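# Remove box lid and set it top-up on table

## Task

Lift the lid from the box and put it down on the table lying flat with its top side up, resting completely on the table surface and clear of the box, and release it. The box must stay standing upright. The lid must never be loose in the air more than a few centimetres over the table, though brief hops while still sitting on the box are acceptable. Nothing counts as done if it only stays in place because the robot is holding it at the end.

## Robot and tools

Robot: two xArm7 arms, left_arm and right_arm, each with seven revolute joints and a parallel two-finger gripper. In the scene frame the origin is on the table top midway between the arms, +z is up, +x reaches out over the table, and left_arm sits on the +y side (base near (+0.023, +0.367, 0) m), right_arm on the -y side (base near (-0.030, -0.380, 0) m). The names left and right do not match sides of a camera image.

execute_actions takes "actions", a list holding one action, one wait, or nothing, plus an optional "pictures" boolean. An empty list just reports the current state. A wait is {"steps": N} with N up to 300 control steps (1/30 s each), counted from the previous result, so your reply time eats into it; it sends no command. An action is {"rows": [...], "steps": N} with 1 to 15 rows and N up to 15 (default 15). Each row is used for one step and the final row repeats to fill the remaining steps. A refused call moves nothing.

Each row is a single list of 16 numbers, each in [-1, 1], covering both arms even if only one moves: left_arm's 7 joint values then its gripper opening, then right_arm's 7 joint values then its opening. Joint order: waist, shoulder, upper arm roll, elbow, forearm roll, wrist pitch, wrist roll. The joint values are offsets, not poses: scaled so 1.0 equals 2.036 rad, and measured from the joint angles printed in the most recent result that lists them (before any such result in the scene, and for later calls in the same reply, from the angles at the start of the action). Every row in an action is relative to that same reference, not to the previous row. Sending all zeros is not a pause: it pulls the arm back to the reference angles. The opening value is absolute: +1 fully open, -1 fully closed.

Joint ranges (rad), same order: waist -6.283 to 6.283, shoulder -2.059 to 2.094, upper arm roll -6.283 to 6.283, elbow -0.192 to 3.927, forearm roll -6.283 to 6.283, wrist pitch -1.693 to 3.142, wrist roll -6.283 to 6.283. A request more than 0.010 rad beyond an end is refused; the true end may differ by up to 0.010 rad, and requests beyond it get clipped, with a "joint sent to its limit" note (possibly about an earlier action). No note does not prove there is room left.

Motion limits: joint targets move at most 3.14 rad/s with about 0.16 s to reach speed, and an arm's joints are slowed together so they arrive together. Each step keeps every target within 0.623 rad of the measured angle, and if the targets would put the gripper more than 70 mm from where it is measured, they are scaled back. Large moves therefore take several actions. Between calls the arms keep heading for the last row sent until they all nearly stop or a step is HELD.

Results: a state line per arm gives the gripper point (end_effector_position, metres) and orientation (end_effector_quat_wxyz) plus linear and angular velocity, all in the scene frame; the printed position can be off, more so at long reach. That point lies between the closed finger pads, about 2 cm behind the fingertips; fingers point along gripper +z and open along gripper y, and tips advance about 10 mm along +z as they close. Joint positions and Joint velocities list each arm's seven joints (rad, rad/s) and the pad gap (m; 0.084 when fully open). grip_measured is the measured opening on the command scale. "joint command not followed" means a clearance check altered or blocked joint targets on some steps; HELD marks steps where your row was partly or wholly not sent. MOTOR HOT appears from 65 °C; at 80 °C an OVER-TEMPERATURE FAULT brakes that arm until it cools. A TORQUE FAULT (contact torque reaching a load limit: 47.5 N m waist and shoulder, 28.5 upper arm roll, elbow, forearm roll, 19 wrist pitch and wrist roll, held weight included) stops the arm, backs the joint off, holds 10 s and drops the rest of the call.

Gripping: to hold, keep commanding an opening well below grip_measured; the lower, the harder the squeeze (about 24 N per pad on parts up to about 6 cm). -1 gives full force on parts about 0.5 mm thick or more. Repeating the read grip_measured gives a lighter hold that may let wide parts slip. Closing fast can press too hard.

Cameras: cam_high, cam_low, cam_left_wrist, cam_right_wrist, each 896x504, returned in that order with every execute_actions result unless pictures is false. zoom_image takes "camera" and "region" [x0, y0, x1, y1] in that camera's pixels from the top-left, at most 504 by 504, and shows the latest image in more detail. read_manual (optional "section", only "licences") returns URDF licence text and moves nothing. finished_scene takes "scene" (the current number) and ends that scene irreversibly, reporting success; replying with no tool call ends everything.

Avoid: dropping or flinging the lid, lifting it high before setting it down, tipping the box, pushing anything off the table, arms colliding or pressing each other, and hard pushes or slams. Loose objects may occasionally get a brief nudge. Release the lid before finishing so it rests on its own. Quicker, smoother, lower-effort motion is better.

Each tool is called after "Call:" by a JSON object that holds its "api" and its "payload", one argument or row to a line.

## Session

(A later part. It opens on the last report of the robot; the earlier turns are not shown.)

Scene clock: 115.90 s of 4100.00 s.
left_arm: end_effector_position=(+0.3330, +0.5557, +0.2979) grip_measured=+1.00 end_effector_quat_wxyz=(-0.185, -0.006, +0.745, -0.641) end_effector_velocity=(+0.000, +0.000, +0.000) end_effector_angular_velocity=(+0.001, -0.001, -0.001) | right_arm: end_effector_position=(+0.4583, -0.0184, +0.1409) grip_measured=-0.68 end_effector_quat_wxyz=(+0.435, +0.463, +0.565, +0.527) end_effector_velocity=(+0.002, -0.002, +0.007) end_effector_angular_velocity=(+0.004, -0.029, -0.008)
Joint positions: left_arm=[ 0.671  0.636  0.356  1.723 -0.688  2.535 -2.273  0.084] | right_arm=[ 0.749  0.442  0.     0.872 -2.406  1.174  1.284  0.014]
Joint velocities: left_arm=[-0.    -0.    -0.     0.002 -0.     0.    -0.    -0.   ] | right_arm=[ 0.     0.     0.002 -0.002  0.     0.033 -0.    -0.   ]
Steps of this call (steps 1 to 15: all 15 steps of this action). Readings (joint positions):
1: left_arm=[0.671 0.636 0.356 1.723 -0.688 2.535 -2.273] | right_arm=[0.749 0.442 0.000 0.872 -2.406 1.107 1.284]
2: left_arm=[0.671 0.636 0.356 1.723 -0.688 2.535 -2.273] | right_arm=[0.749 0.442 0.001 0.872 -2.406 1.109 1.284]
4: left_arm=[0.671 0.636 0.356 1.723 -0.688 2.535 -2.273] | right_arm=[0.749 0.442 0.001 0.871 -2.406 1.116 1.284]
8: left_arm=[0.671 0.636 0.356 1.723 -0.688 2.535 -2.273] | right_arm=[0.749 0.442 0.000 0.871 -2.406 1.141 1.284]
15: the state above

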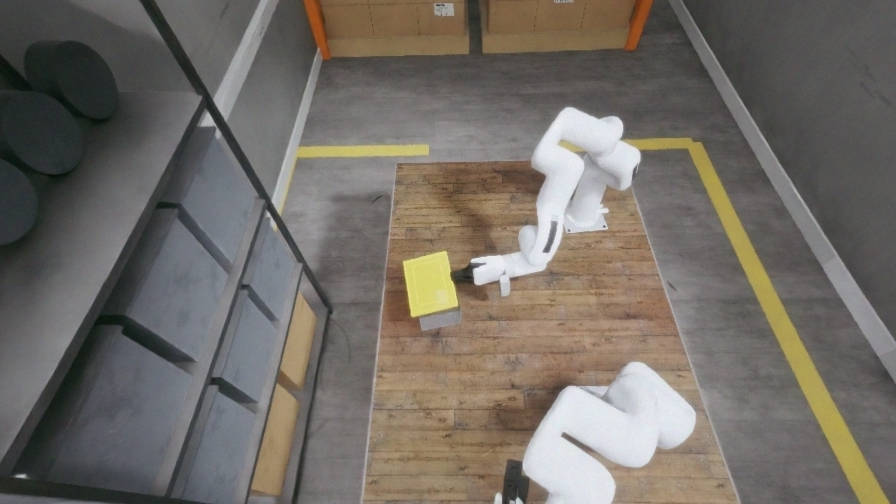

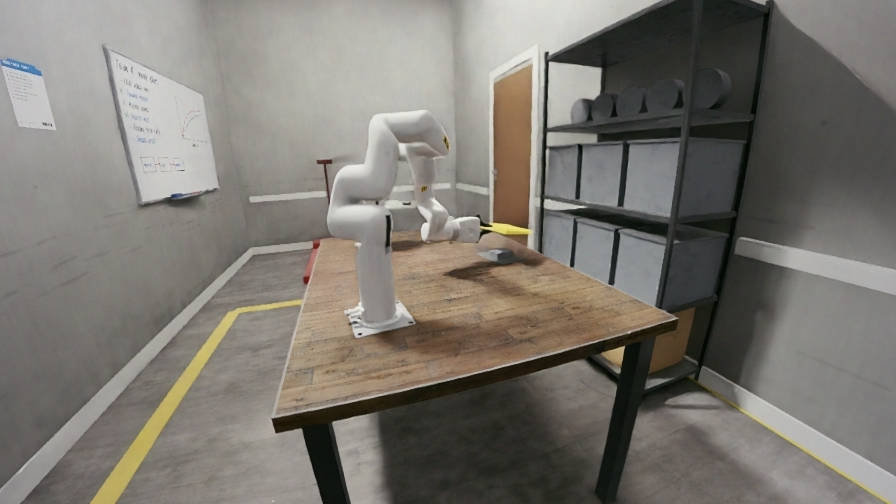

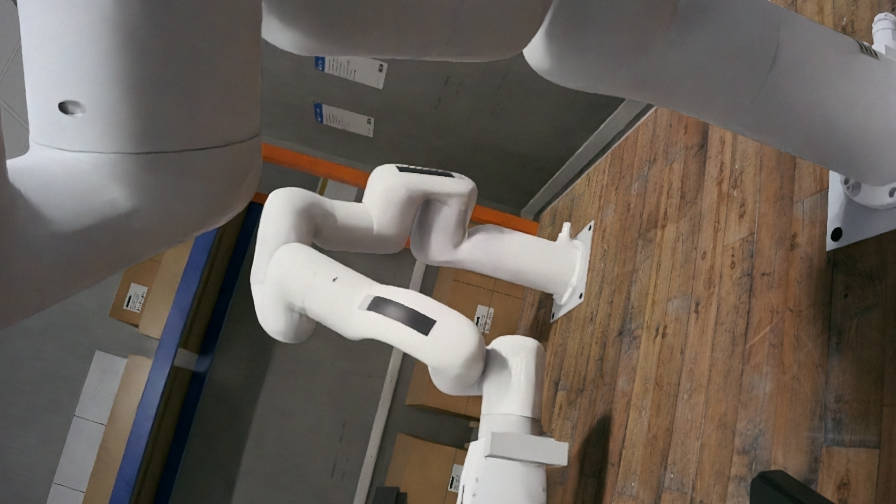

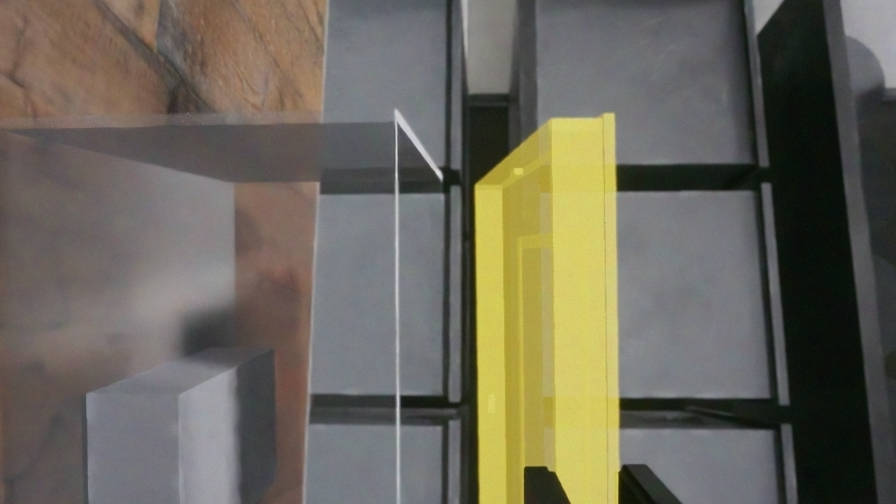

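Call:
{"api": "execute_actions", "payload": {
  "actions": [
    {"rows": [[0,0,0,0,0,0,0,1,0.003,-0.0009,0,-0.0016,0.0027,0.0014,0.0001,-1],[0,0,0,0,0,0,0,1,0.0089,-0.0026,0,-0.0049,0.0081,0.0042,0.0004,-1],[0,0,0,0,0,0,0,1,0.0178,-0.0051,0,-0.0099,0.0162,0.0085,0.0008,-1],[0,0,0,0,0,0,0,1,0.0296,-0.0086,0,-0.0164,0.027,0.0142,0.0014,-1],[0,0,0,0,0,0,0,1,0.0444,-0.0128,0,-0.0246,0.0406,0.0212,0.0021,-1],[0,0,0,0,0,0,0,1,0.0593,-0.0171,0,-0.0328,0.0541,0.0283,0.0028,-1],[0,0,0,0,0,0,0,1,0.0741,-0.0214,0,-0.0411,0.0676,0.0354,0.0035,-1],[0,0,0,0,0,0,0,1,0.0889,-0.0257,0,-0.0493,0.0811,0.0425,0.0041,-1],[0,0,0,0,0,0,0,1,0.1037,-0.03,0,-0.0575,0.0946,0.0496,0.0048,-1],[0,0,0,0,0,0,0,1,0.1185,-0.0342,0,-0.0657,0.1082,0.0566,0.0055,-1],[0,0,0,0,0,0,0,1,0.1333,-0.0385,0,-0.0739,0.1217,0.0637,0.0062,-1],[0,0,0,0,0,0,0,1,0.1482,-0.0428,0,-0.0821,0.1352,0.0708,0.0069,-1],[0,0,0,0,0,0,0,1,0.163,-0.0471,0,-0.0903,0.1487,0.0779,0.0076,-1],[0,0,0,0,0,0,0,1,0.1778,-0.0514,0,-0.0985,0.1622,0.085,0.0083,-1],[0,0,0,0,0,0,0,1,0.2963,-0.0856,0,-0.1642,0.2704,0.1416,0.0138,-1]], "steps": 15}
  ],
  "pictures": false
}}

Call:
{"api": "execute_actions", "payload": {
  "actions": [
    {"steps": 18}
  ],
  "pictures": false
}}

Call:
{"api": "execute_actions", "payload": {
  "actions": [
    {"rows": [[0,0,0,0,0,0,0,1,-0.0009,0.0006,0,0.0004,-0.0003,-0.0027,0,-1],[0,0,0,0,0,0,0,1,-0.0028,0.0017,0,0.0013,-0.0008,-0.008,0.0001,-1],[0,0,0,0,0,0,0,1,-0.0055,0.0034,0,0.0027,-0.0016,-0.016,0.0002,-1],[0,0,0,0,0,0,0,1,-0.0092,0.0056,0,0.0045,-0.0026,-0.0267,0.0003,-1],[0,0,0,0,0,0,0,1,-0.0133,0.0081,0,0.0065,-0.0038,-0.0387,0.0004,-1],[0,0,0,0,0,0,0,1,-0.0174,0.0107,0,0.0085,-0.0049,-0.0507,0.0005,-1],[0,0,0,0,0,0,0,1,-0.0216,0.0132,0,0.0105,-0.0061,-0.0627,0.0006,-1],[0,0,0,0,0,0,0,1,-0.0257,0.0157,0,0.0125,-0.0073,-0.0746,0.0007,-1],[0,0,0,0,0,0,0,1,-0.0298,0.0183,0,0.0145,-0.0085,-0.0866,0.0008,-1],[0,0,0,0,0,0,0,1,-0.034,0.0208,0,0.0165,-0.0096,-0.0986,0.001,-1],[0,0,0,0,0,0,0,1,-0.0376,0.023,0,0.0183,-0.0107,-0.1093,0.0011,-1],[0,0,0,0,0,0,0,1,-0.0409,0.025,0,0.0198,-0.0116,-0.1186,0.0012,-1],[0,0,0,0,0,0,0,1,-0.0431,0.0264,0,0.021,-0.0122,-0.1253,0.0012,-1],[0,0,0,0,0,0,0,1,-0.045,0.0275,0,0.0219,-0.0127,-0.1306,0.0013,-1],[0,0,0,0,0,0,0,1,-0.0459,0.0281,0,0.0223,-0.013,-0.1333,0.0013,-1]], "steps": 15}
  ],
  "pictures": false
}}

Call:
{"api": "execute_actions", "payload": {
  "actions": [
    {"steps": 10}
  ]
}}

Scene clock: 169.60 s of 4100.00 s.
left_arm: end_effector_position=(+0.3330, +0.5557, +0.2979) grip_measured=+1.00 end_effector_quat_wxyz=(-0.185, -0.006, +0.745, -0.641) end_effector_velocity=(-0.000, +0.000, -0.000) end_effector_angular_velocity=(-0.000, +0.002, +0.000) | right_arm: end_effector_position=(+0.3493, +0.0052, +0.1408) grip_measured=-0.68 end_effector_quat_wxyz=(+0.427, +0.466, +0.559, +0.536) end_effector_velocity=(-0.332, -0.006, +0.006) end_effector_angular_velocity=(+0.018, -0.047, -0.022)
Joint positions: left_arm=[ 0.671  0.636  0.356  1.723 -0.688  2.535 -2.273  0.084] | right_arm=[ 1.029  0.361  0.002  0.717 -2.151  1.308  1.297  0.014]
Joint velocities: left_arm=[ 0.     0.001  0.     0.     0.     0.    -0.001 -0.   ] | right_arm=[ 0.911 -0.265 -0.016 -0.506  0.84   0.443  0.043 -0.   ]
Steps of this call (steps 1 to 15: the robot went on to your last target; steps 16 to 90: nothing new was sent; then 50.20 s passed at rest; steps 91 to 105: all 15 steps of this action). Readings (joint positions):
91: left_arm=[0.671 0.636 0.356 1.723 -0.688 2.535 -2.273] | right_arm=[0.749 0.442 0.000 0.871 -2.406 1.177 1.284]
92: left_arm=[0.671 0.636 0.356 1.723 -0.688 2.535 -2.273] | right_arm=[0.750 0.442 -0.000 0.871 -2.404 1.177 1.284]
94: left_arm=[0.671 0.636 0.356 1.723 -0.688 2.535 -2.273] | right_arm=[0.760 0.438 -0.002 0.865 -2.394 1.182 1.285]
98: left_arm=[0.671 0.636 0.356 1.723 -0.688 2.535 -2.273] | right_arm=[0.829 0.418 -0.002 0.827 -2.331 1.214 1.288]
105: the state above

Scene clock: 170.20 s of 4100.00 s.
left_arm: end_effector_position=(+0.3330, +0.5557, +0.2979) grip_measured=+1.00 end_effector_quat_wxyz=(-0.185, -0.006, +0.745, -0.641) end_effector_velocity=(+0.000, +0.000, -0.000) end_effector_angular_velocity=(+0.000, -0.000, +0.000) | right_arm: end_effector_position=(+0.2423, -0.0200, +0.1455) grip_measured=-0.68 end_effector_quat_wxyz=(+0.442, +0.455, +0.554, +0.539) end_effector_velocity=(-0.007, +0.003, -0.002) end_effector_angular_velocity=(-0.003, +0.004, +0.015)
Joint positions: left_arm=[ 0.671  0.636  0.356  1.723 -0.688  2.535 -2.273  0.084] | right_arm=[ 1.35   0.268 -0.001  0.538 -1.856  1.463  1.312  0.014]
Joint velocities: left_arm=[ 0.     0.001 -0.     0.001  0.    -0.001  0.001 -0.   ] | right_arm=[ 0.009 -0.001  0.01  -0.004  0.003 -0.    -0.     0.   ]
Steps of this call (steps 1 to 18: the robot went on to your last target). Readings (joint positions):
1: left_arm=[0.671 0.636 0.356 1.723 -0.688 2.535 -2.273] | right_arm=[1.062 0.352 0.001 0.699 -2.121 1.324 1.299]
2: left_arm=[0.671 0.636 0.356 1.723 -0.688 2.535 -2.273] | right_arm=[1.099 0.341 -0.001 0.678 -2.086 1.342 1.301]
4: left_arm=[0.671 0.636 0.356 1.723 -0.688 2.535 -2.273] | right_arm=[1.180 0.317 0.001 0.633 -2.012 1.380 1.304]
8: left_arm=[0.671 0.636 0.356 1.723 -0.688 2.535 -2.273] | right_arm=[1.321 0.277 0.005 0.555 -1.887 1.445 1.311]
18: the state above

Scene clock: 170.70 s of 4100.00 s.
left_arm: end_effector_position=(+0.3330, +0.5557, +0.2979) grip_measured=+1.00 end_effector_quat_wxyz=(-0.185, -0.006, +0.745, -0.641) end_effector_velocity=(-0.000, -0.000, -0.000) end_effector_angular_velocity=(-0.001, -0.000, +0.000) | right_arm: end_effector_position=(+0.2443, -0.0190, +0.0858) grip_measured=-0.68 end_effector_quat_wxyz=(+0.391, +0.500, +0.609, +0.475) end_effector_velocity=(-0.006, -0.003, -0.136) end_effector_angular_velocity=(-0.091, +0.502, -0.009)
Joint positions: left_arm=[ 0.671  0.636  0.356  1.723 -0.688  2.535 -2.273  0.084] | right_arm=[ 1.272  0.316 -0.001  0.576 -1.878  1.237  1.314  0.014]
Joint velocities: left_arm=[ 0.    -0.    -0.    -0.001 -0.    -0.     0.001  0.   ] | right_arm=[-0.185  0.114 -0.002  0.088 -0.051 -0.531  0.005 -0.   ]
Steps of this call (steps 1 to 15: all 15 steps of this action). Readings (joint positions):
1: left_arm=[0.671 0.636 0.356 1.723 -0.688 2.535 -2.273] | right_arm=[1.350 0.268 -0.001 0.538 -1.856 1.463 1.312]
2: left_arm=[0.671 0.636 0.356 1.723 -0.688 2.535 -2.273] | right_arm=[1.350 0.268 -0.001 0.538 -1.856 1.461 1.312]
4: left_arm=[0.671 0.636 0.356 1.723 -0.688 2.535 -2.273] | right_arm=[1.346 0.270 -0.001 0.540 -1.857 1.451 1.312]
8: left_arm=[0.671 0.636 0.356 1.723 -0.688 2.535 -2.273] | right_arm=[1.325 0.283 -0.001 0.550 -1.863 1.391 1.313]
15: the state above

Scene clock: 171.03 s of 4100.00 s.
left_arm: end_effector_position=(+0.3330, +0.5557, +0.2979) grip_measured=+1.00 end_effector_quat_wxyz=(-0.185, -0.006, +0.745, -0.641) end_effector_velocity=(+0.000, +0.000, +0.000) end_effector_angular_velocity=(+0.001, -0.001, -0.000) | right_arm: end_effector_position=(+0.2431, -0.0187, +0.0746) grip_measured=-0.68 end_effector_quat_wxyz=(+0.379, +0.509, +0.619, +0.463) end_effector_velocity=(+0.000, -0.001, -0.002) end_effector_angular_velocity=(-0.003, +0.004, -0.001)
Joint positions: left_arm=[ 0.671  0.636  0.356  1.723 -0.688  2.535 -2.273  0.084] | right_arm=[ 1.257  0.325 -0.001  0.584 -1.882  1.192  1.315  0.014]
Joint velocities: left_arm=[ 0.    -0.001 -0.     0.001  0.001 -0.001  0.     0.   ] | right_arm=[-0.002  0.002 -0.001 -0.001 -0.    -0.004  0.     0.   ]
Steps of this call (steps 1 to 10: the robot went on to your last target). Readings (joint positions):
1: left_arm=[0.671 0.636 0.356 1.723 -0.688 2.535 -2.273] | right_arm=[1.267 0.319 -0.001 0.578 -1.879 1.221 1.315]
2: left_arm=[0.671 0.636 0.356 1.723 -0.688 2.535 -2.273] | right_arm=[1.263 0.322 -0.001 0.580 -1.880 1.210 1.315]
4: left_arm=[0.671 0.636 0.356 1.723 -0.688 2.535 -2.273] | right_arm=[1.259 0.324 -0.001 0.582 -1.882 1.198 1.315]
8: left_arm=[0.671 0.636 0.356 1.723 -0.688 2.535 -2.273] | right_arm=[1.257 0.325 -0.001 0.583 -1.882 1.192 1.315]
10: the state above

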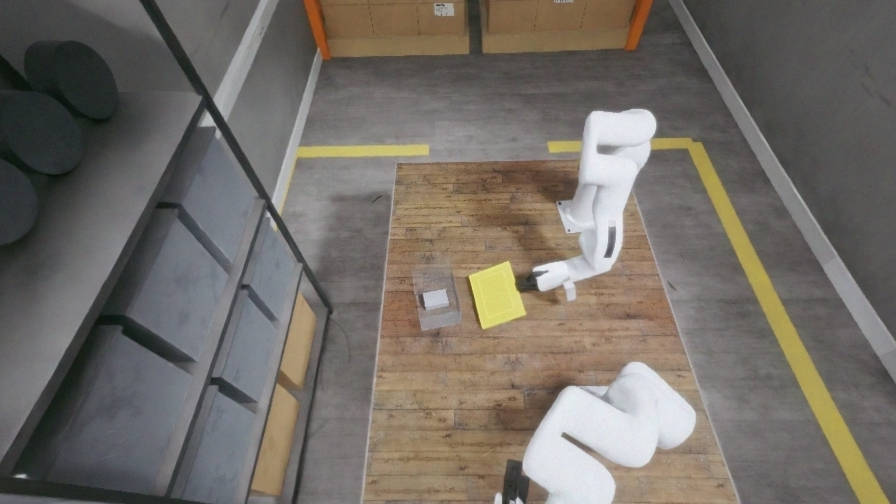

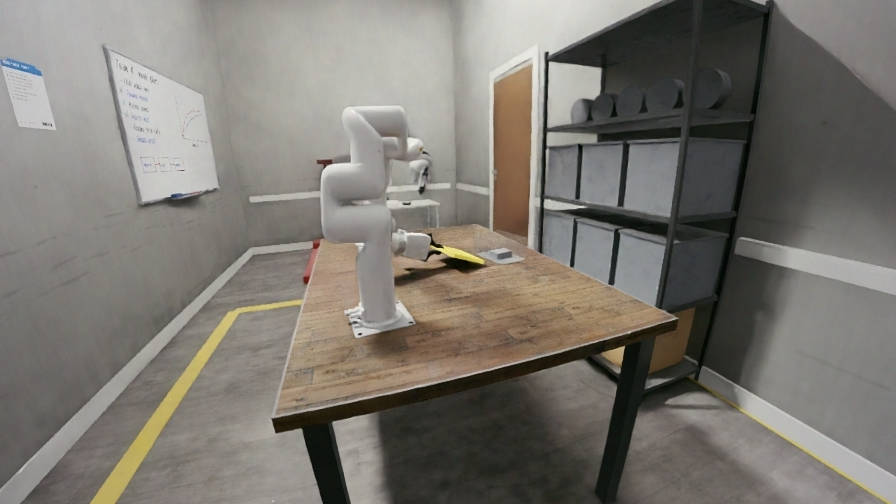

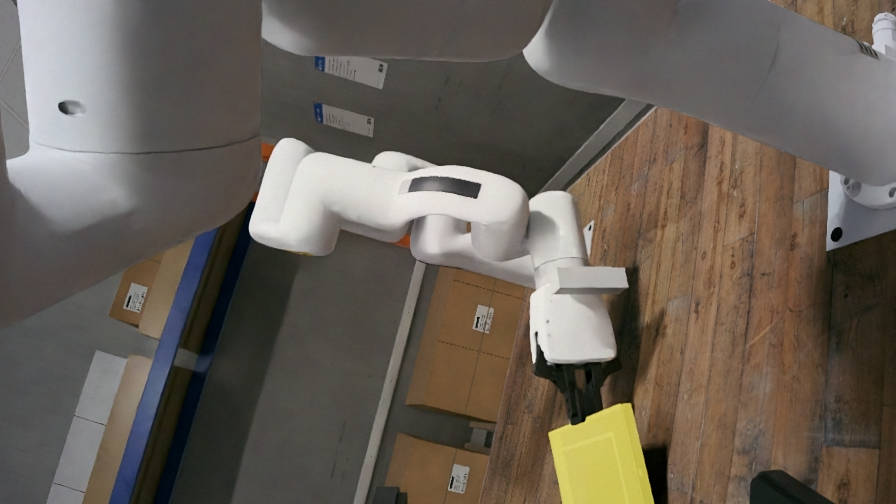

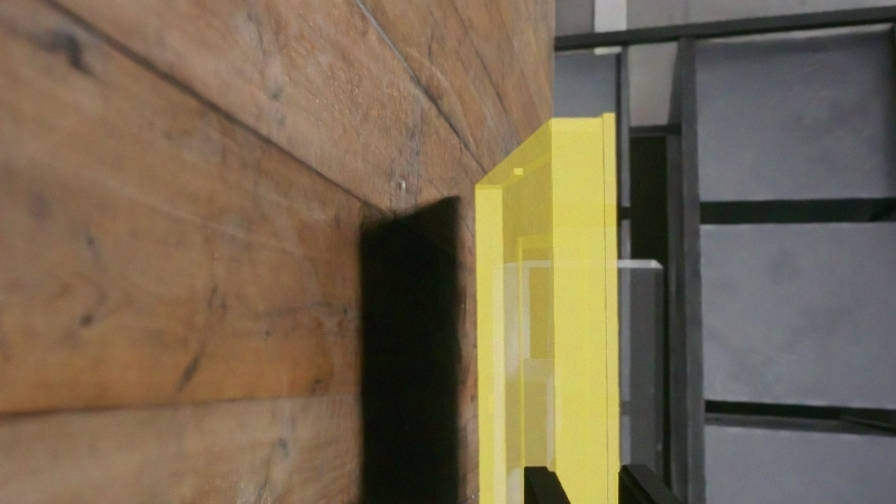

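Call:
{"api": "execute_actions", "payload": {
  "actions": [
    {"rows": [[0,0,0,0,0,0,0,1,-0.0027,-0.0005,0,0.0008,-0.0002,-0.0055,-0.0022,-1],[0,0,0,0,0,0,0,1,-0.0053,-0.0011,0,0.0015,-0.0004,-0.011,-0.0043,-1],[0,0,0,0,0,0,0,1,-0.008,-0.0016,0,0.0023,-0.0005,-0.0166,-0.0065,-1],[0,0,0,0,0,0,0,1,-0.0106,-0.0022,0,0.003,-0.0007,-0.0221,-0.0086,-1],[0,0,0,0,0,0,0,1,-0.0106,-0.0022,0,0.003,-0.0007,-0.0221,-0.0086,-0.8],[0,0,0,0,0,0,0,1,-0.0106,-0.0022,0,0.003,-0.0007,-0.0221,-0.0086,-0.7],[0,0,0,0,0,0,0,1,-0.0106,-0.0022,0,0.003,-0.0007,-0.0221,-0.0086,-0.65],[0,0,0,0,0,0,0,1,-0.0141,-0.0029,0,0.0041,-0.0009,-0.0295,-0.0115,-0.62],[0,0,0,0,0,0,0,1,-0.0177,-0.0036,0,0.0051,-0.0012,-0.0368,-0.0143,-0.6],[0,0,0,0,0,0,0,1,-0.0221,-0.0045,0,0.0064,-0.0015,-0.046,-0.0179,-0.58],[0,0,0,0,0,0,0,1,-0.0265,-0.0054,0,0.0076,-0.0018,-0.0552,-0.0215,-0.56],[0,0,0,0,0,0,0,1,-0.0309,-0.0063,0,0.0089,-0.0021,-0.0644,-0.0251,-0.55],[0,0,0,0,0,0,0,1,-0.0354,-0.0072,0,0.0102,-0.0024,-0.0736,-0.0287,-0.55],[0,0,0,0,0,0,0,1,-0.0398,-0.0081,0,0.0114,-0.0027,-0.0828,-0.0323,-0.55],[0,0,0,0,0,0,0,1,-0.0442,-0.009,0,0.0127,-0.003,-0.0921,-0.0359,-0.55]], "steps": 15}
  ],
  "pictures": false
}}

Call:
{"api": "execute_actions", "payload": {
  "actions": [
    {"steps": 8}
  ],
  "pictures": false
}}

Call:
{"api": "execute_actions", "payload": {
  "actions": [
    {"rows": [[0,0,0,0,0,0,0,1,-0.0037,-0.0008,0,0.0011,-0.0003,-0.0077,-0.003,-0.55],[0,0,0,0,0,0,0,1,-0.0074,-0.0015,0,0.0021,-0.0005,-0.0154,-0.006,-0.55],[0,0,0,0,0,0,0,1,-0.0111,-0.0023,0,0.0032,-0.0008,-0.023,-0.009,-0.55],[0,0,0,0,0,0,0,1,-0.0147,-0.003,0,0.0042,-0.001,-0.0307,-0.012,-0.55],[0,0,0,0,0,0,0,1,-0.0184,-0.0038,0,0.0053,-0.0013,-0.0384,-0.015,-0.55],[0,0,0,0,0,0,0,1,-0.0221,-0.0045,0,0.0064,-0.0015,-0.0461,-0.018,-0.55],[0,0,0,0,0,0,0,1,-0.0258,-0.0053,0,0.0074,-0.0018,-0.0537,-0.0209,-0.55],[0,0,0,0,0,0,0,1,-0.0295,-0.006,0,0.0085,-0.002,-0.0614,-0.0239,-0.55],[0,0,0,0,0,0,0,1,-0.0332,-0.0068,0,0.0095,-0.0023,-0.0691,-0.0269,-0.55],[0,0,0,0,0,0,0,1,-0.0368,-0.0075,0,0.0106,-0.0025,-0.0768,-0.0299,-0.55],[0,0,0,0,0,0,0,1,-0.0405,-0.0083,0,0.0116,-0.0028,-0.0844,-0.0329,-0.55],[0,0,0,0,0,0,0,1,-0.0442,-0.009,0,0.0127,-0.003,-0.0921,-0.0359,-0.55]], "steps": 15}
  ],
  "pictures": false
}}

Call:
{"api": "execute_actions", "payload": {
  "actions": [
    {"steps": 6}
  ]
}}

Scene clock: 209.10 s of 4100.00 s.
left_arm: end_effector_position=(+0.3330, +0.5557, +0.2979) grip_measured=+1.00 end_effector_quat_wxyz=(-0.185, -0.006, +0.745, -0.641) end_effector_velocity=(-0.000, -0.000, +0.000) end_effector_angular_velocity=(-0.001, -0.000, -0.000) | right_arm: end_effector_position=(+0.2466, -0.0194, +0.0594) grip_measured=-0.57 end_effector_quat_wxyz=(+0.356, +0.529, +0.643, +0.426) end_effector_velocity=(+0.016, -0.004, -0.057) end_effector_angular_velocity=(-0.101, +0.427, -0.026)
Joint positions: left_arm=[ 0.671  0.636  0.356  1.723 -0.688  2.535 -2.273  0.084] | right_arm=[ 1.198  0.313 -0.001  0.601 -1.886  1.068  1.267  0.019]
Joint velocities: left_arm=[-0.    -0.     0.    -0.    -0.     0.001  0.001  0.   ] | right_arm=[-0.257 -0.052 -0.006  0.073 -0.017 -0.521 -0.204  0.005]
Steps of this call (steps 1 to 30: the robot went on to your last target; steps 31 to 90: nothing new was sent; then 34.57 s passed at rest; steps 91 to 105: all 15 steps of this action). Readings (joint positions):
91: left_arm=[0.671 0.636 0.356 1.723 -0.688 2.535 -2.273] | right_arm=[1.257 0.325 -0.001 0.584 -1.882 1.191 1.315]
92: left_arm=[0.671 0.636 0.356 1.723 -0.688 2.535 -2.273] | right_arm=[1.256 0.325 -0.001 0.584 -1.882 1.189 1.314]
94: left_arm=[0.671 0.636 0.356 1.723 -0.688 2.535 -2.273] | right_arm=[1.250 0.324 -0.000 0.585 -1.883 1.177 1.309]
98: left_arm=[0.671 0.636 0.356 1.723 -0.688 2.535 -2.273] | right_arm=[1.238 0.321 -0.001 0.589 -1.883 1.152 1.299]
105: the state above

Scene clock: 209.37 s of 4100.00 s.
left_arm: end_effector_position=(+0.3330, +0.5557, +0.2979) grip_measured=+1.00 end_effector_quat_wxyz=(-0.185, -0.006, +0.745, -0.641) end_effector_velocity=(-0.000, +0.000, +0.000) end_effector_angular_velocity=(+0.000, +0.000, +0.000) | right_arm: end_effector_position=(+0.2477, -0.0195, +0.0528) grip_measured=-0.57 end_effector_quat_wxyz=(+0.342, +0.538, +0.654, +0.408) end_effector_velocity=(-0.006, +0.002, -0.004) end_effector_angular_velocity=(-0.008, +0.021, +0.014)
Joint positions: left_arm=[ 0.671  0.636  0.356  1.723 -0.688  2.535 -2.273  0.084] | right_arm=[ 1.168  0.307 -0.001  0.609 -1.888  1.006  1.242  0.019]
Joint velocities: left_arm=[ 0.    -0.001  0.    -0.     0.     0.001 -0.    -0.   ] | right_arm=[-0.003 -0.001  0.007 -0.001 -0.001 -0.021 -0.008  0.   ]
Steps of this call (steps 1 to 8: the robot went on to your last target). Readings (joint positions):
1: left_arm=[0.671 0.636 0.356 1.723 -0.688 2.535 -2.273] | right_arm=[1.189 0.311 -0.001 0.603 -1.887 1.050 1.260]
2: left_arm=[0.671 0.636 0.356 1.723 -0.688 2.535 -2.273] | right_arm=[1.181 0.309 -0.001 0.605 -1.887 1.034 1.254]
4: left_arm=[0.671 0.636 0.356 1.723 -0.688 2.535 -2.273] | right_arm=[1.171 0.307 -0.002 0.608 -1.888 1.015 1.246]
8: the state above

Scene clock: 209.87 s of 4100.00 s.
left_arm: end_effector_position=(+0.3330, +0.5557, +0.2979) grip_measured=+1.00 end_effector_quat_wxyz=(-0.185, -0.006, +0.745, -0.641) end_effector_velocity=(-0.000, +0.000, -0.000) end_effector_angular_velocity=(-0.001, -0.000, +0.001) | right_arm: end_effector_position=(+0.2494, -0.0185, +0.0388) grip_measured=-0.57 end_effector_quat_wxyz=(+0.300, +0.559, +0.682, +0.365) end_effector_velocity=(+0.007, +0.000, -0.012) end_effector_angular_velocity=(-0.012, +0.176, +0.004)
Joint positions: left_arm=[ 0.671  0.636  0.356  1.723 -0.688  2.535 -2.273  0.084] | right_arm=[ 1.084  0.289 -0.001  0.633 -1.894  0.833  1.175  0.019]
Joint velocities: left_arm=[ 0.     0.     0.    -0.001  0.    -0.     0.001  0.   ] | right_arm=[-0.118 -0.026 -0.008  0.035 -0.007 -0.229 -0.091 -0.   ]
Steps of this call (steps 1 to 15: all 15 steps of this action). Readings (joint positions):
1: left_arm=[0.671 0.636 0.356 1.723 -0.688 2.535 -2.273] | right_arm=[1.168 0.307 -0.001 0.609 -1.888 1.005 1.242]
2: left_arm=[0.671 0.636 0.356 1.723 -0.688 2.535 -2.273] | right_arm=[1.166 0.306 -0.000 0.610 -1.888 1.002 1.241]
4: left_arm=[0.671 0.636 0.356 1.723 -0.688 2.535 -2.273] | right_arm=[1.159 0.305 0.000 0.612 -1.889 0.986 1.235]
8: left_arm=[0.671 0.636 0.356 1.723 -0.688 2.535 -2.273] | right_arm=[1.133 0.299 -0.001 0.619 -1.891 0.933 1.214]
15: the state above

Scene clock: 210.07 s of 4100.00 s.
left_arm: end_effector_position=(+0.3330, +0.5557, +0.2979) grip_measured=+1.00 end_effector_quat_wxyz=(-0.185, -0.006, +0.745, -0.641) end_effector_velocity=(+0.000, -0.000, -0.000) end_effector_angular_velocity=(+0.000, -0.000, -0.001) | right_arm: end_effector_position=(+0.2486, -0.0181, +0.0376) grip_measured=-0.57 end_effector_quat_wxyz=(+0.296, +0.560, +0.684, +0.361) end_effector_velocity=(-0.002, +0.001, -0.002) end_effector_angular_velocity=(-0.003, +0.010, +0.006)
Joint positions: left_arm=[ 0.671  0.636  0.356  1.723 -0.688  2.535 -2.273  0.084] | right_arm=[ 1.078  0.288 -0.001  0.635 -1.894  0.819  1.17   0.019]
Joint velocities: left_arm=[-0.     0.    -0.     0.001  0.     0.     0.001  0.   ] | right_arm=[-0.002 -0.     0.002 -0.    -0.    -0.01  -0.004 -0.   ]
Steps of this call (steps 1 to 6: the robot went on to your last target). Readings (joint positions):
1: left_arm=[0.671 0.636 0.356 1.723 -0.688 2.535 -2.273] | right_arm=[1.081 0.289 -0.002 0.634 -1.894 0.827 1.173]
2: left_arm=[0.671 0.636 0.356 1.723 -0.688 2.535 -2.273] | right_arm=[1.080 0.289 -0.001 0.635 -1.894 0.824 1.171]
4: left_arm=[0.671 0.636 0.356 1.723 -0.688 2.535 -2.273] | right_arm=[1.079 0.288 -0.001 0.635 -1.894 0.820 1.170]
6: the state above

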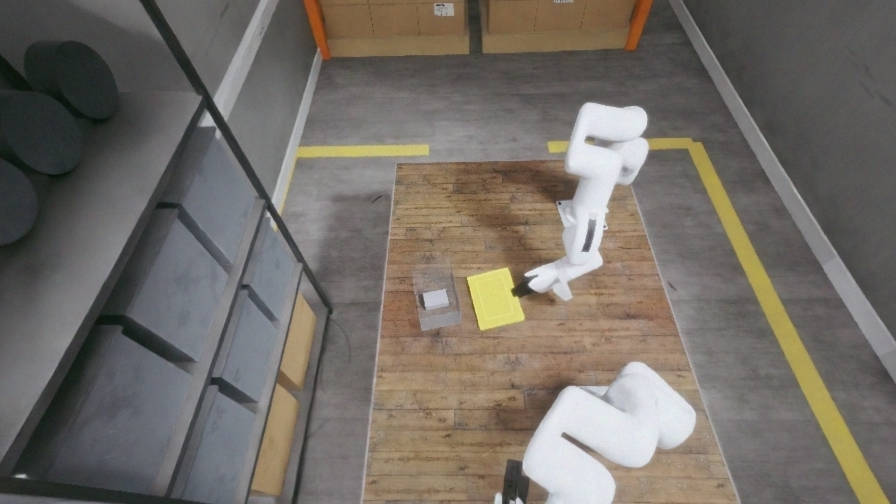

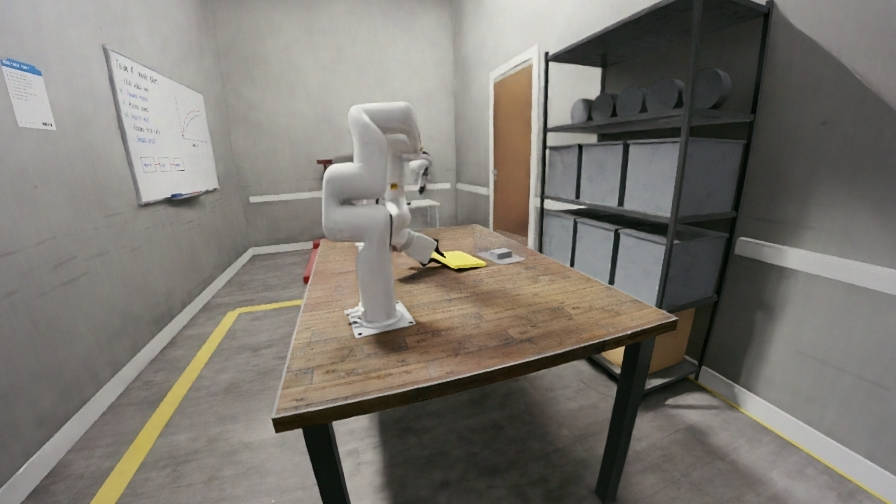

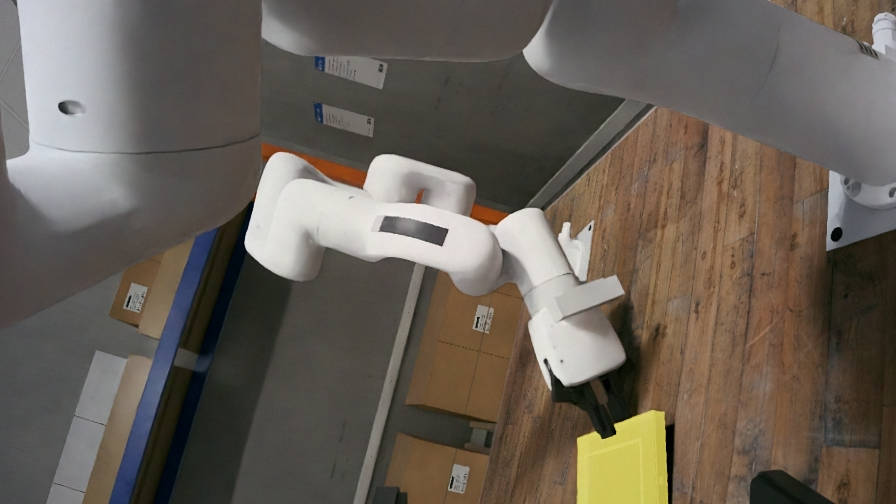

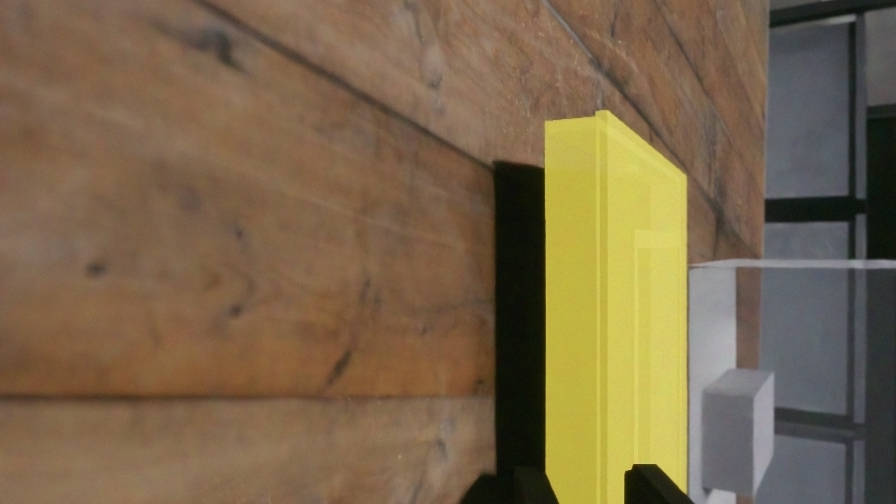

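Call:
{"api": "execute_actions", "payload": {
  "actions": [
    {"rows": [[0,0,0,0,0,0,0,1,0,0,0,0,0,0,0,-0.5],[0,0,0,0,0,0,0,1,0,0,0,0,0,0,0,-0.45],[0,0,0,0,0,0,0,1,0,0,0,0,0,0,0,-0.4],[0,0,0,0,0,0,0,1,0.0032,-0.0014,0,-0.0024,0.0024,0.0013,0.0009,-0.38],[0,0,0,0,0,0,0,1,0.0064,-0.0028,0,-0.0048,0.0048,0.0026,0.0017,-0.38],[0,0,0,0,0,0,0,1,0.0096,-0.0043,0,-0.0073,0.0072,0.0039,0.0026,-0.38],[0,0,0,0,0,0,0,1,0.0128,-0.0057,0,-0.0097,0.0096,0.0052,0.0035,-0.38],[0,0,0,0,0,0,0,1,0.016,-0.0071,0,-0.0121,0.0121,0.0065,0.0044,-0.38],[0,0,0,0,0,0,0,1,0.0191,-0.0085,0,-0.0145,0.0145,0.0078,0.0052,-0.38],[0,0,0,0,0,0,0,1,0.0223,-0.0099,0,-0.0169,0.0169,0.0091,0.0061,-0.38],[0,0,0,0,0,0,0,1,0.0255,-0.0114,0,-0.0194,0.0193,0.0104,0.007,-0.38],[0,0,0,0,0,0,0,1,0.0287,-0.0128,0,-0.0218,0.0217,0.0117,0.0078,-0.38],[0,0,0,0,0,0,0,1,0.0319,-0.0142,0,-0.0242,0.0241,0.013,0.0087,-0.38]], "steps": 15}
  ],
  "pictures": false
}}

Call:
{"api": "execute_actions", "payload": {
  "actions": [
    {"steps": 8}
  ]
}}

Scene clock: 219.07 s of 4100.00 s.
left_arm: end_effector_position=(+0.3330, +0.5557, +0.2979) grip_measured=+1.00 end_effector_quat_wxyz=(-0.185, -0.006, +0.745, -0.641) end_effector_velocity=(-0.000, +0.000, -0.000) end_effector_angular_velocity=(-0.000, +0.002, +0.001) | right_arm: end_effector_position=(+0.2275, -0.0241, +0.0371) grip_measured=-0.40 end_effector_quat_wxyz=(+0.296, +0.559, +0.685, +0.361) end_effector_velocity=(-0.056, -0.015, -0.003) end_effector_angular_velocity=(-0.006, +0.006, +0.019)
Joint positions: left_arm=[ 0.671  0.636  0.356  1.723 -0.688  2.535 -2.273  0.084] | right_arm=[ 1.134  0.263 -0.     0.592 -1.852  0.841  1.185  0.027]
Joint velocities: left_arm=[ 0.     0.001  0.001 -0.     0.    -0.    -0.    -0.   ] | right_arm=[ 0.139 -0.059  0.01  -0.106  0.1    0.05   0.036  0.   ]
Steps of this call (steps 1 to 30: the robot went on to your last target; steps 31 to 90: nothing new was sent; then 5.50 s passed at rest; steps 91 to 105: all 15 steps of this action). Readings (joint positions):
91: left_arm=[0.671 0.636 0.356 1.723 -0.688 2.535 -2.273] | right_arm=[1.078 0.288 -0.001 0.635 -1.894 0.818 1.169]
92: left_arm=[0.671 0.636 0.356 1.723 -0.688 2.535 -2.273] | right_arm=[1.078 0.288 -0.001 0.635 -1.894 0.818 1.169]
94: left_arm=[0.671 0.636 0.356 1.723 -0.688 2.535 -2.273] | right_arm=[1.078 0.288 -0.001 0.635 -1.894 0.819 1.170]
98: left_arm=[0.671 0.636 0.356 1.723 -0.688 2.535 -2.273] | right_arm=[1.092 0.282 -0.001 0.625 -1.884 0.825 1.173]
105: the state above

Scene clock: 219.33 s of 4100.00 s.
left_arm: end_effector_position=(+0.3330, +0.5557, +0.2979) grip_measured=+1.00 end_effector_quat_wxyz=(-0.185, -0.006, +0.745, -0.641) end_effector_velocity=(-0.000, -0.000, +0.000) end_effector_angular_velocity=(-0.001, +0.000, +0.000) | right_arm: end_effector_position=(+0.2249, -0.0254, +0.0372) grip_measured=-0.40 end_effector_quat_wxyz=(+0.296, +0.560, +0.684, +0.361) end_effector_velocity=(-0.001, -0.000, -0.000) end_effector_angular_velocity=(+0.000, +0.000, -0.001)
Joint positions: left_arm=[ 0.671  0.636  0.356  1.723 -0.688  2.535 -2.273  0.084] | right_arm=[ 1.143  0.26  -0.001  0.586 -1.845  0.845  1.187  0.027]
Joint velocities: left_arm=[ 0.001 -0.001 -0.001 -0.001  0.     0.     0.     0.   ] | right_arm=[ 0.001 -0.     0.    -0.001  0.002  0.001  0.001 -0.   ]
Steps of this call (steps 1 to 8: the robot went on to your last target). Readings (joint positions):
1: left_arm=[0.671 0.636 0.356 1.723 -0.688 2.535 -2.273] | right_arm=[1.138 0.262 0.000 0.589 -1.850 0.843 1.186]
2: left_arm=[0.671 0.636 0.356 1.723 -0.688 2.535 -2.273] | right_arm=[1.141 0.261 0.000 0.588 -1.848 0.844 1.186]
4: left_arm=[0.671 0.636 0.356 1.723 -0.688 2.535 -2.273] | right_arm=[1.142 0.260 -0.000 0.586 -1.846 0.845 1.187]
8: the state above

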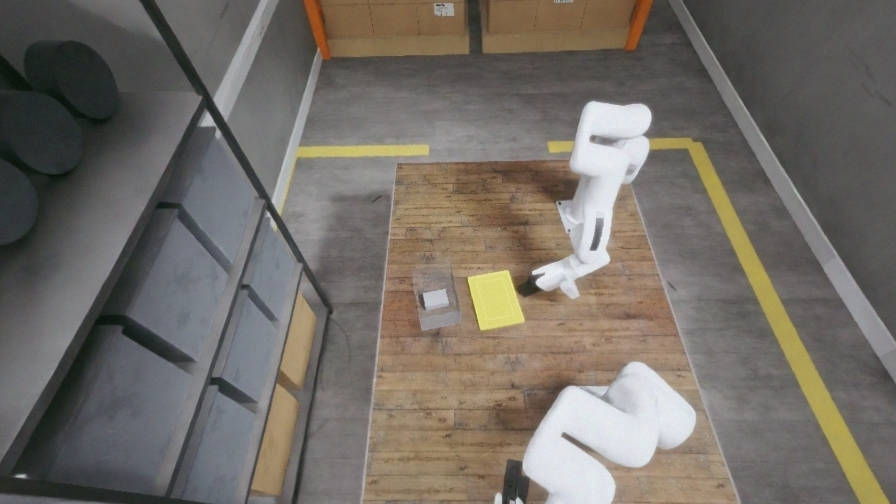

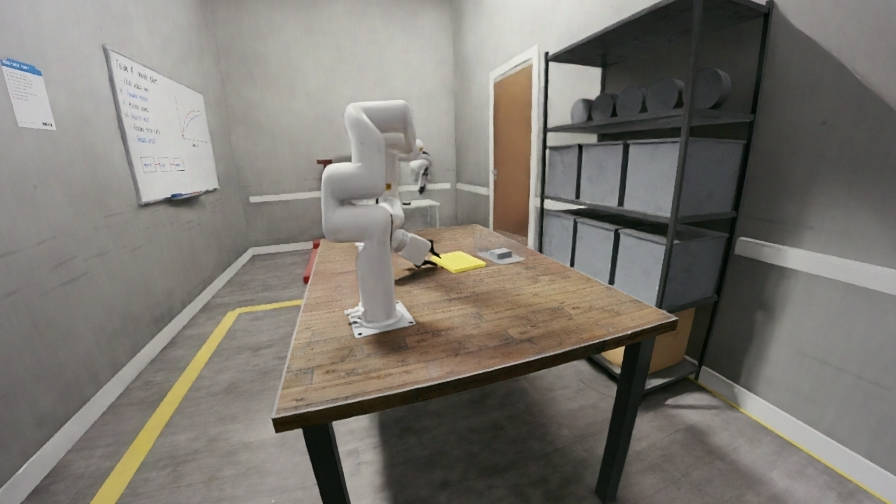

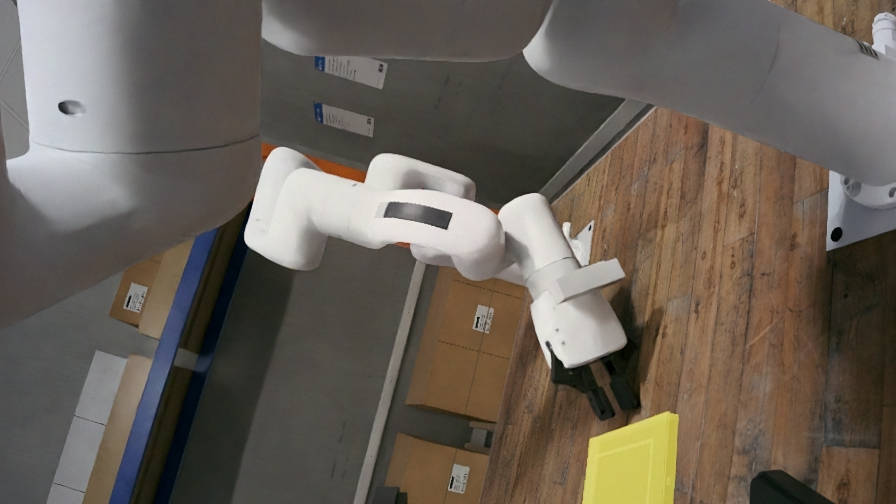

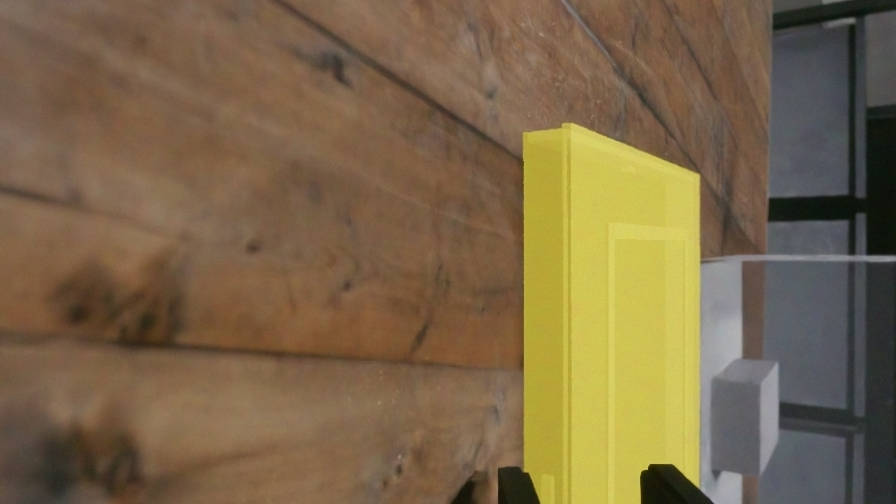

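Call:
{"api": "finished_scene", "payload": {
  "scene": 2
}}

The scene is finished: the task was done.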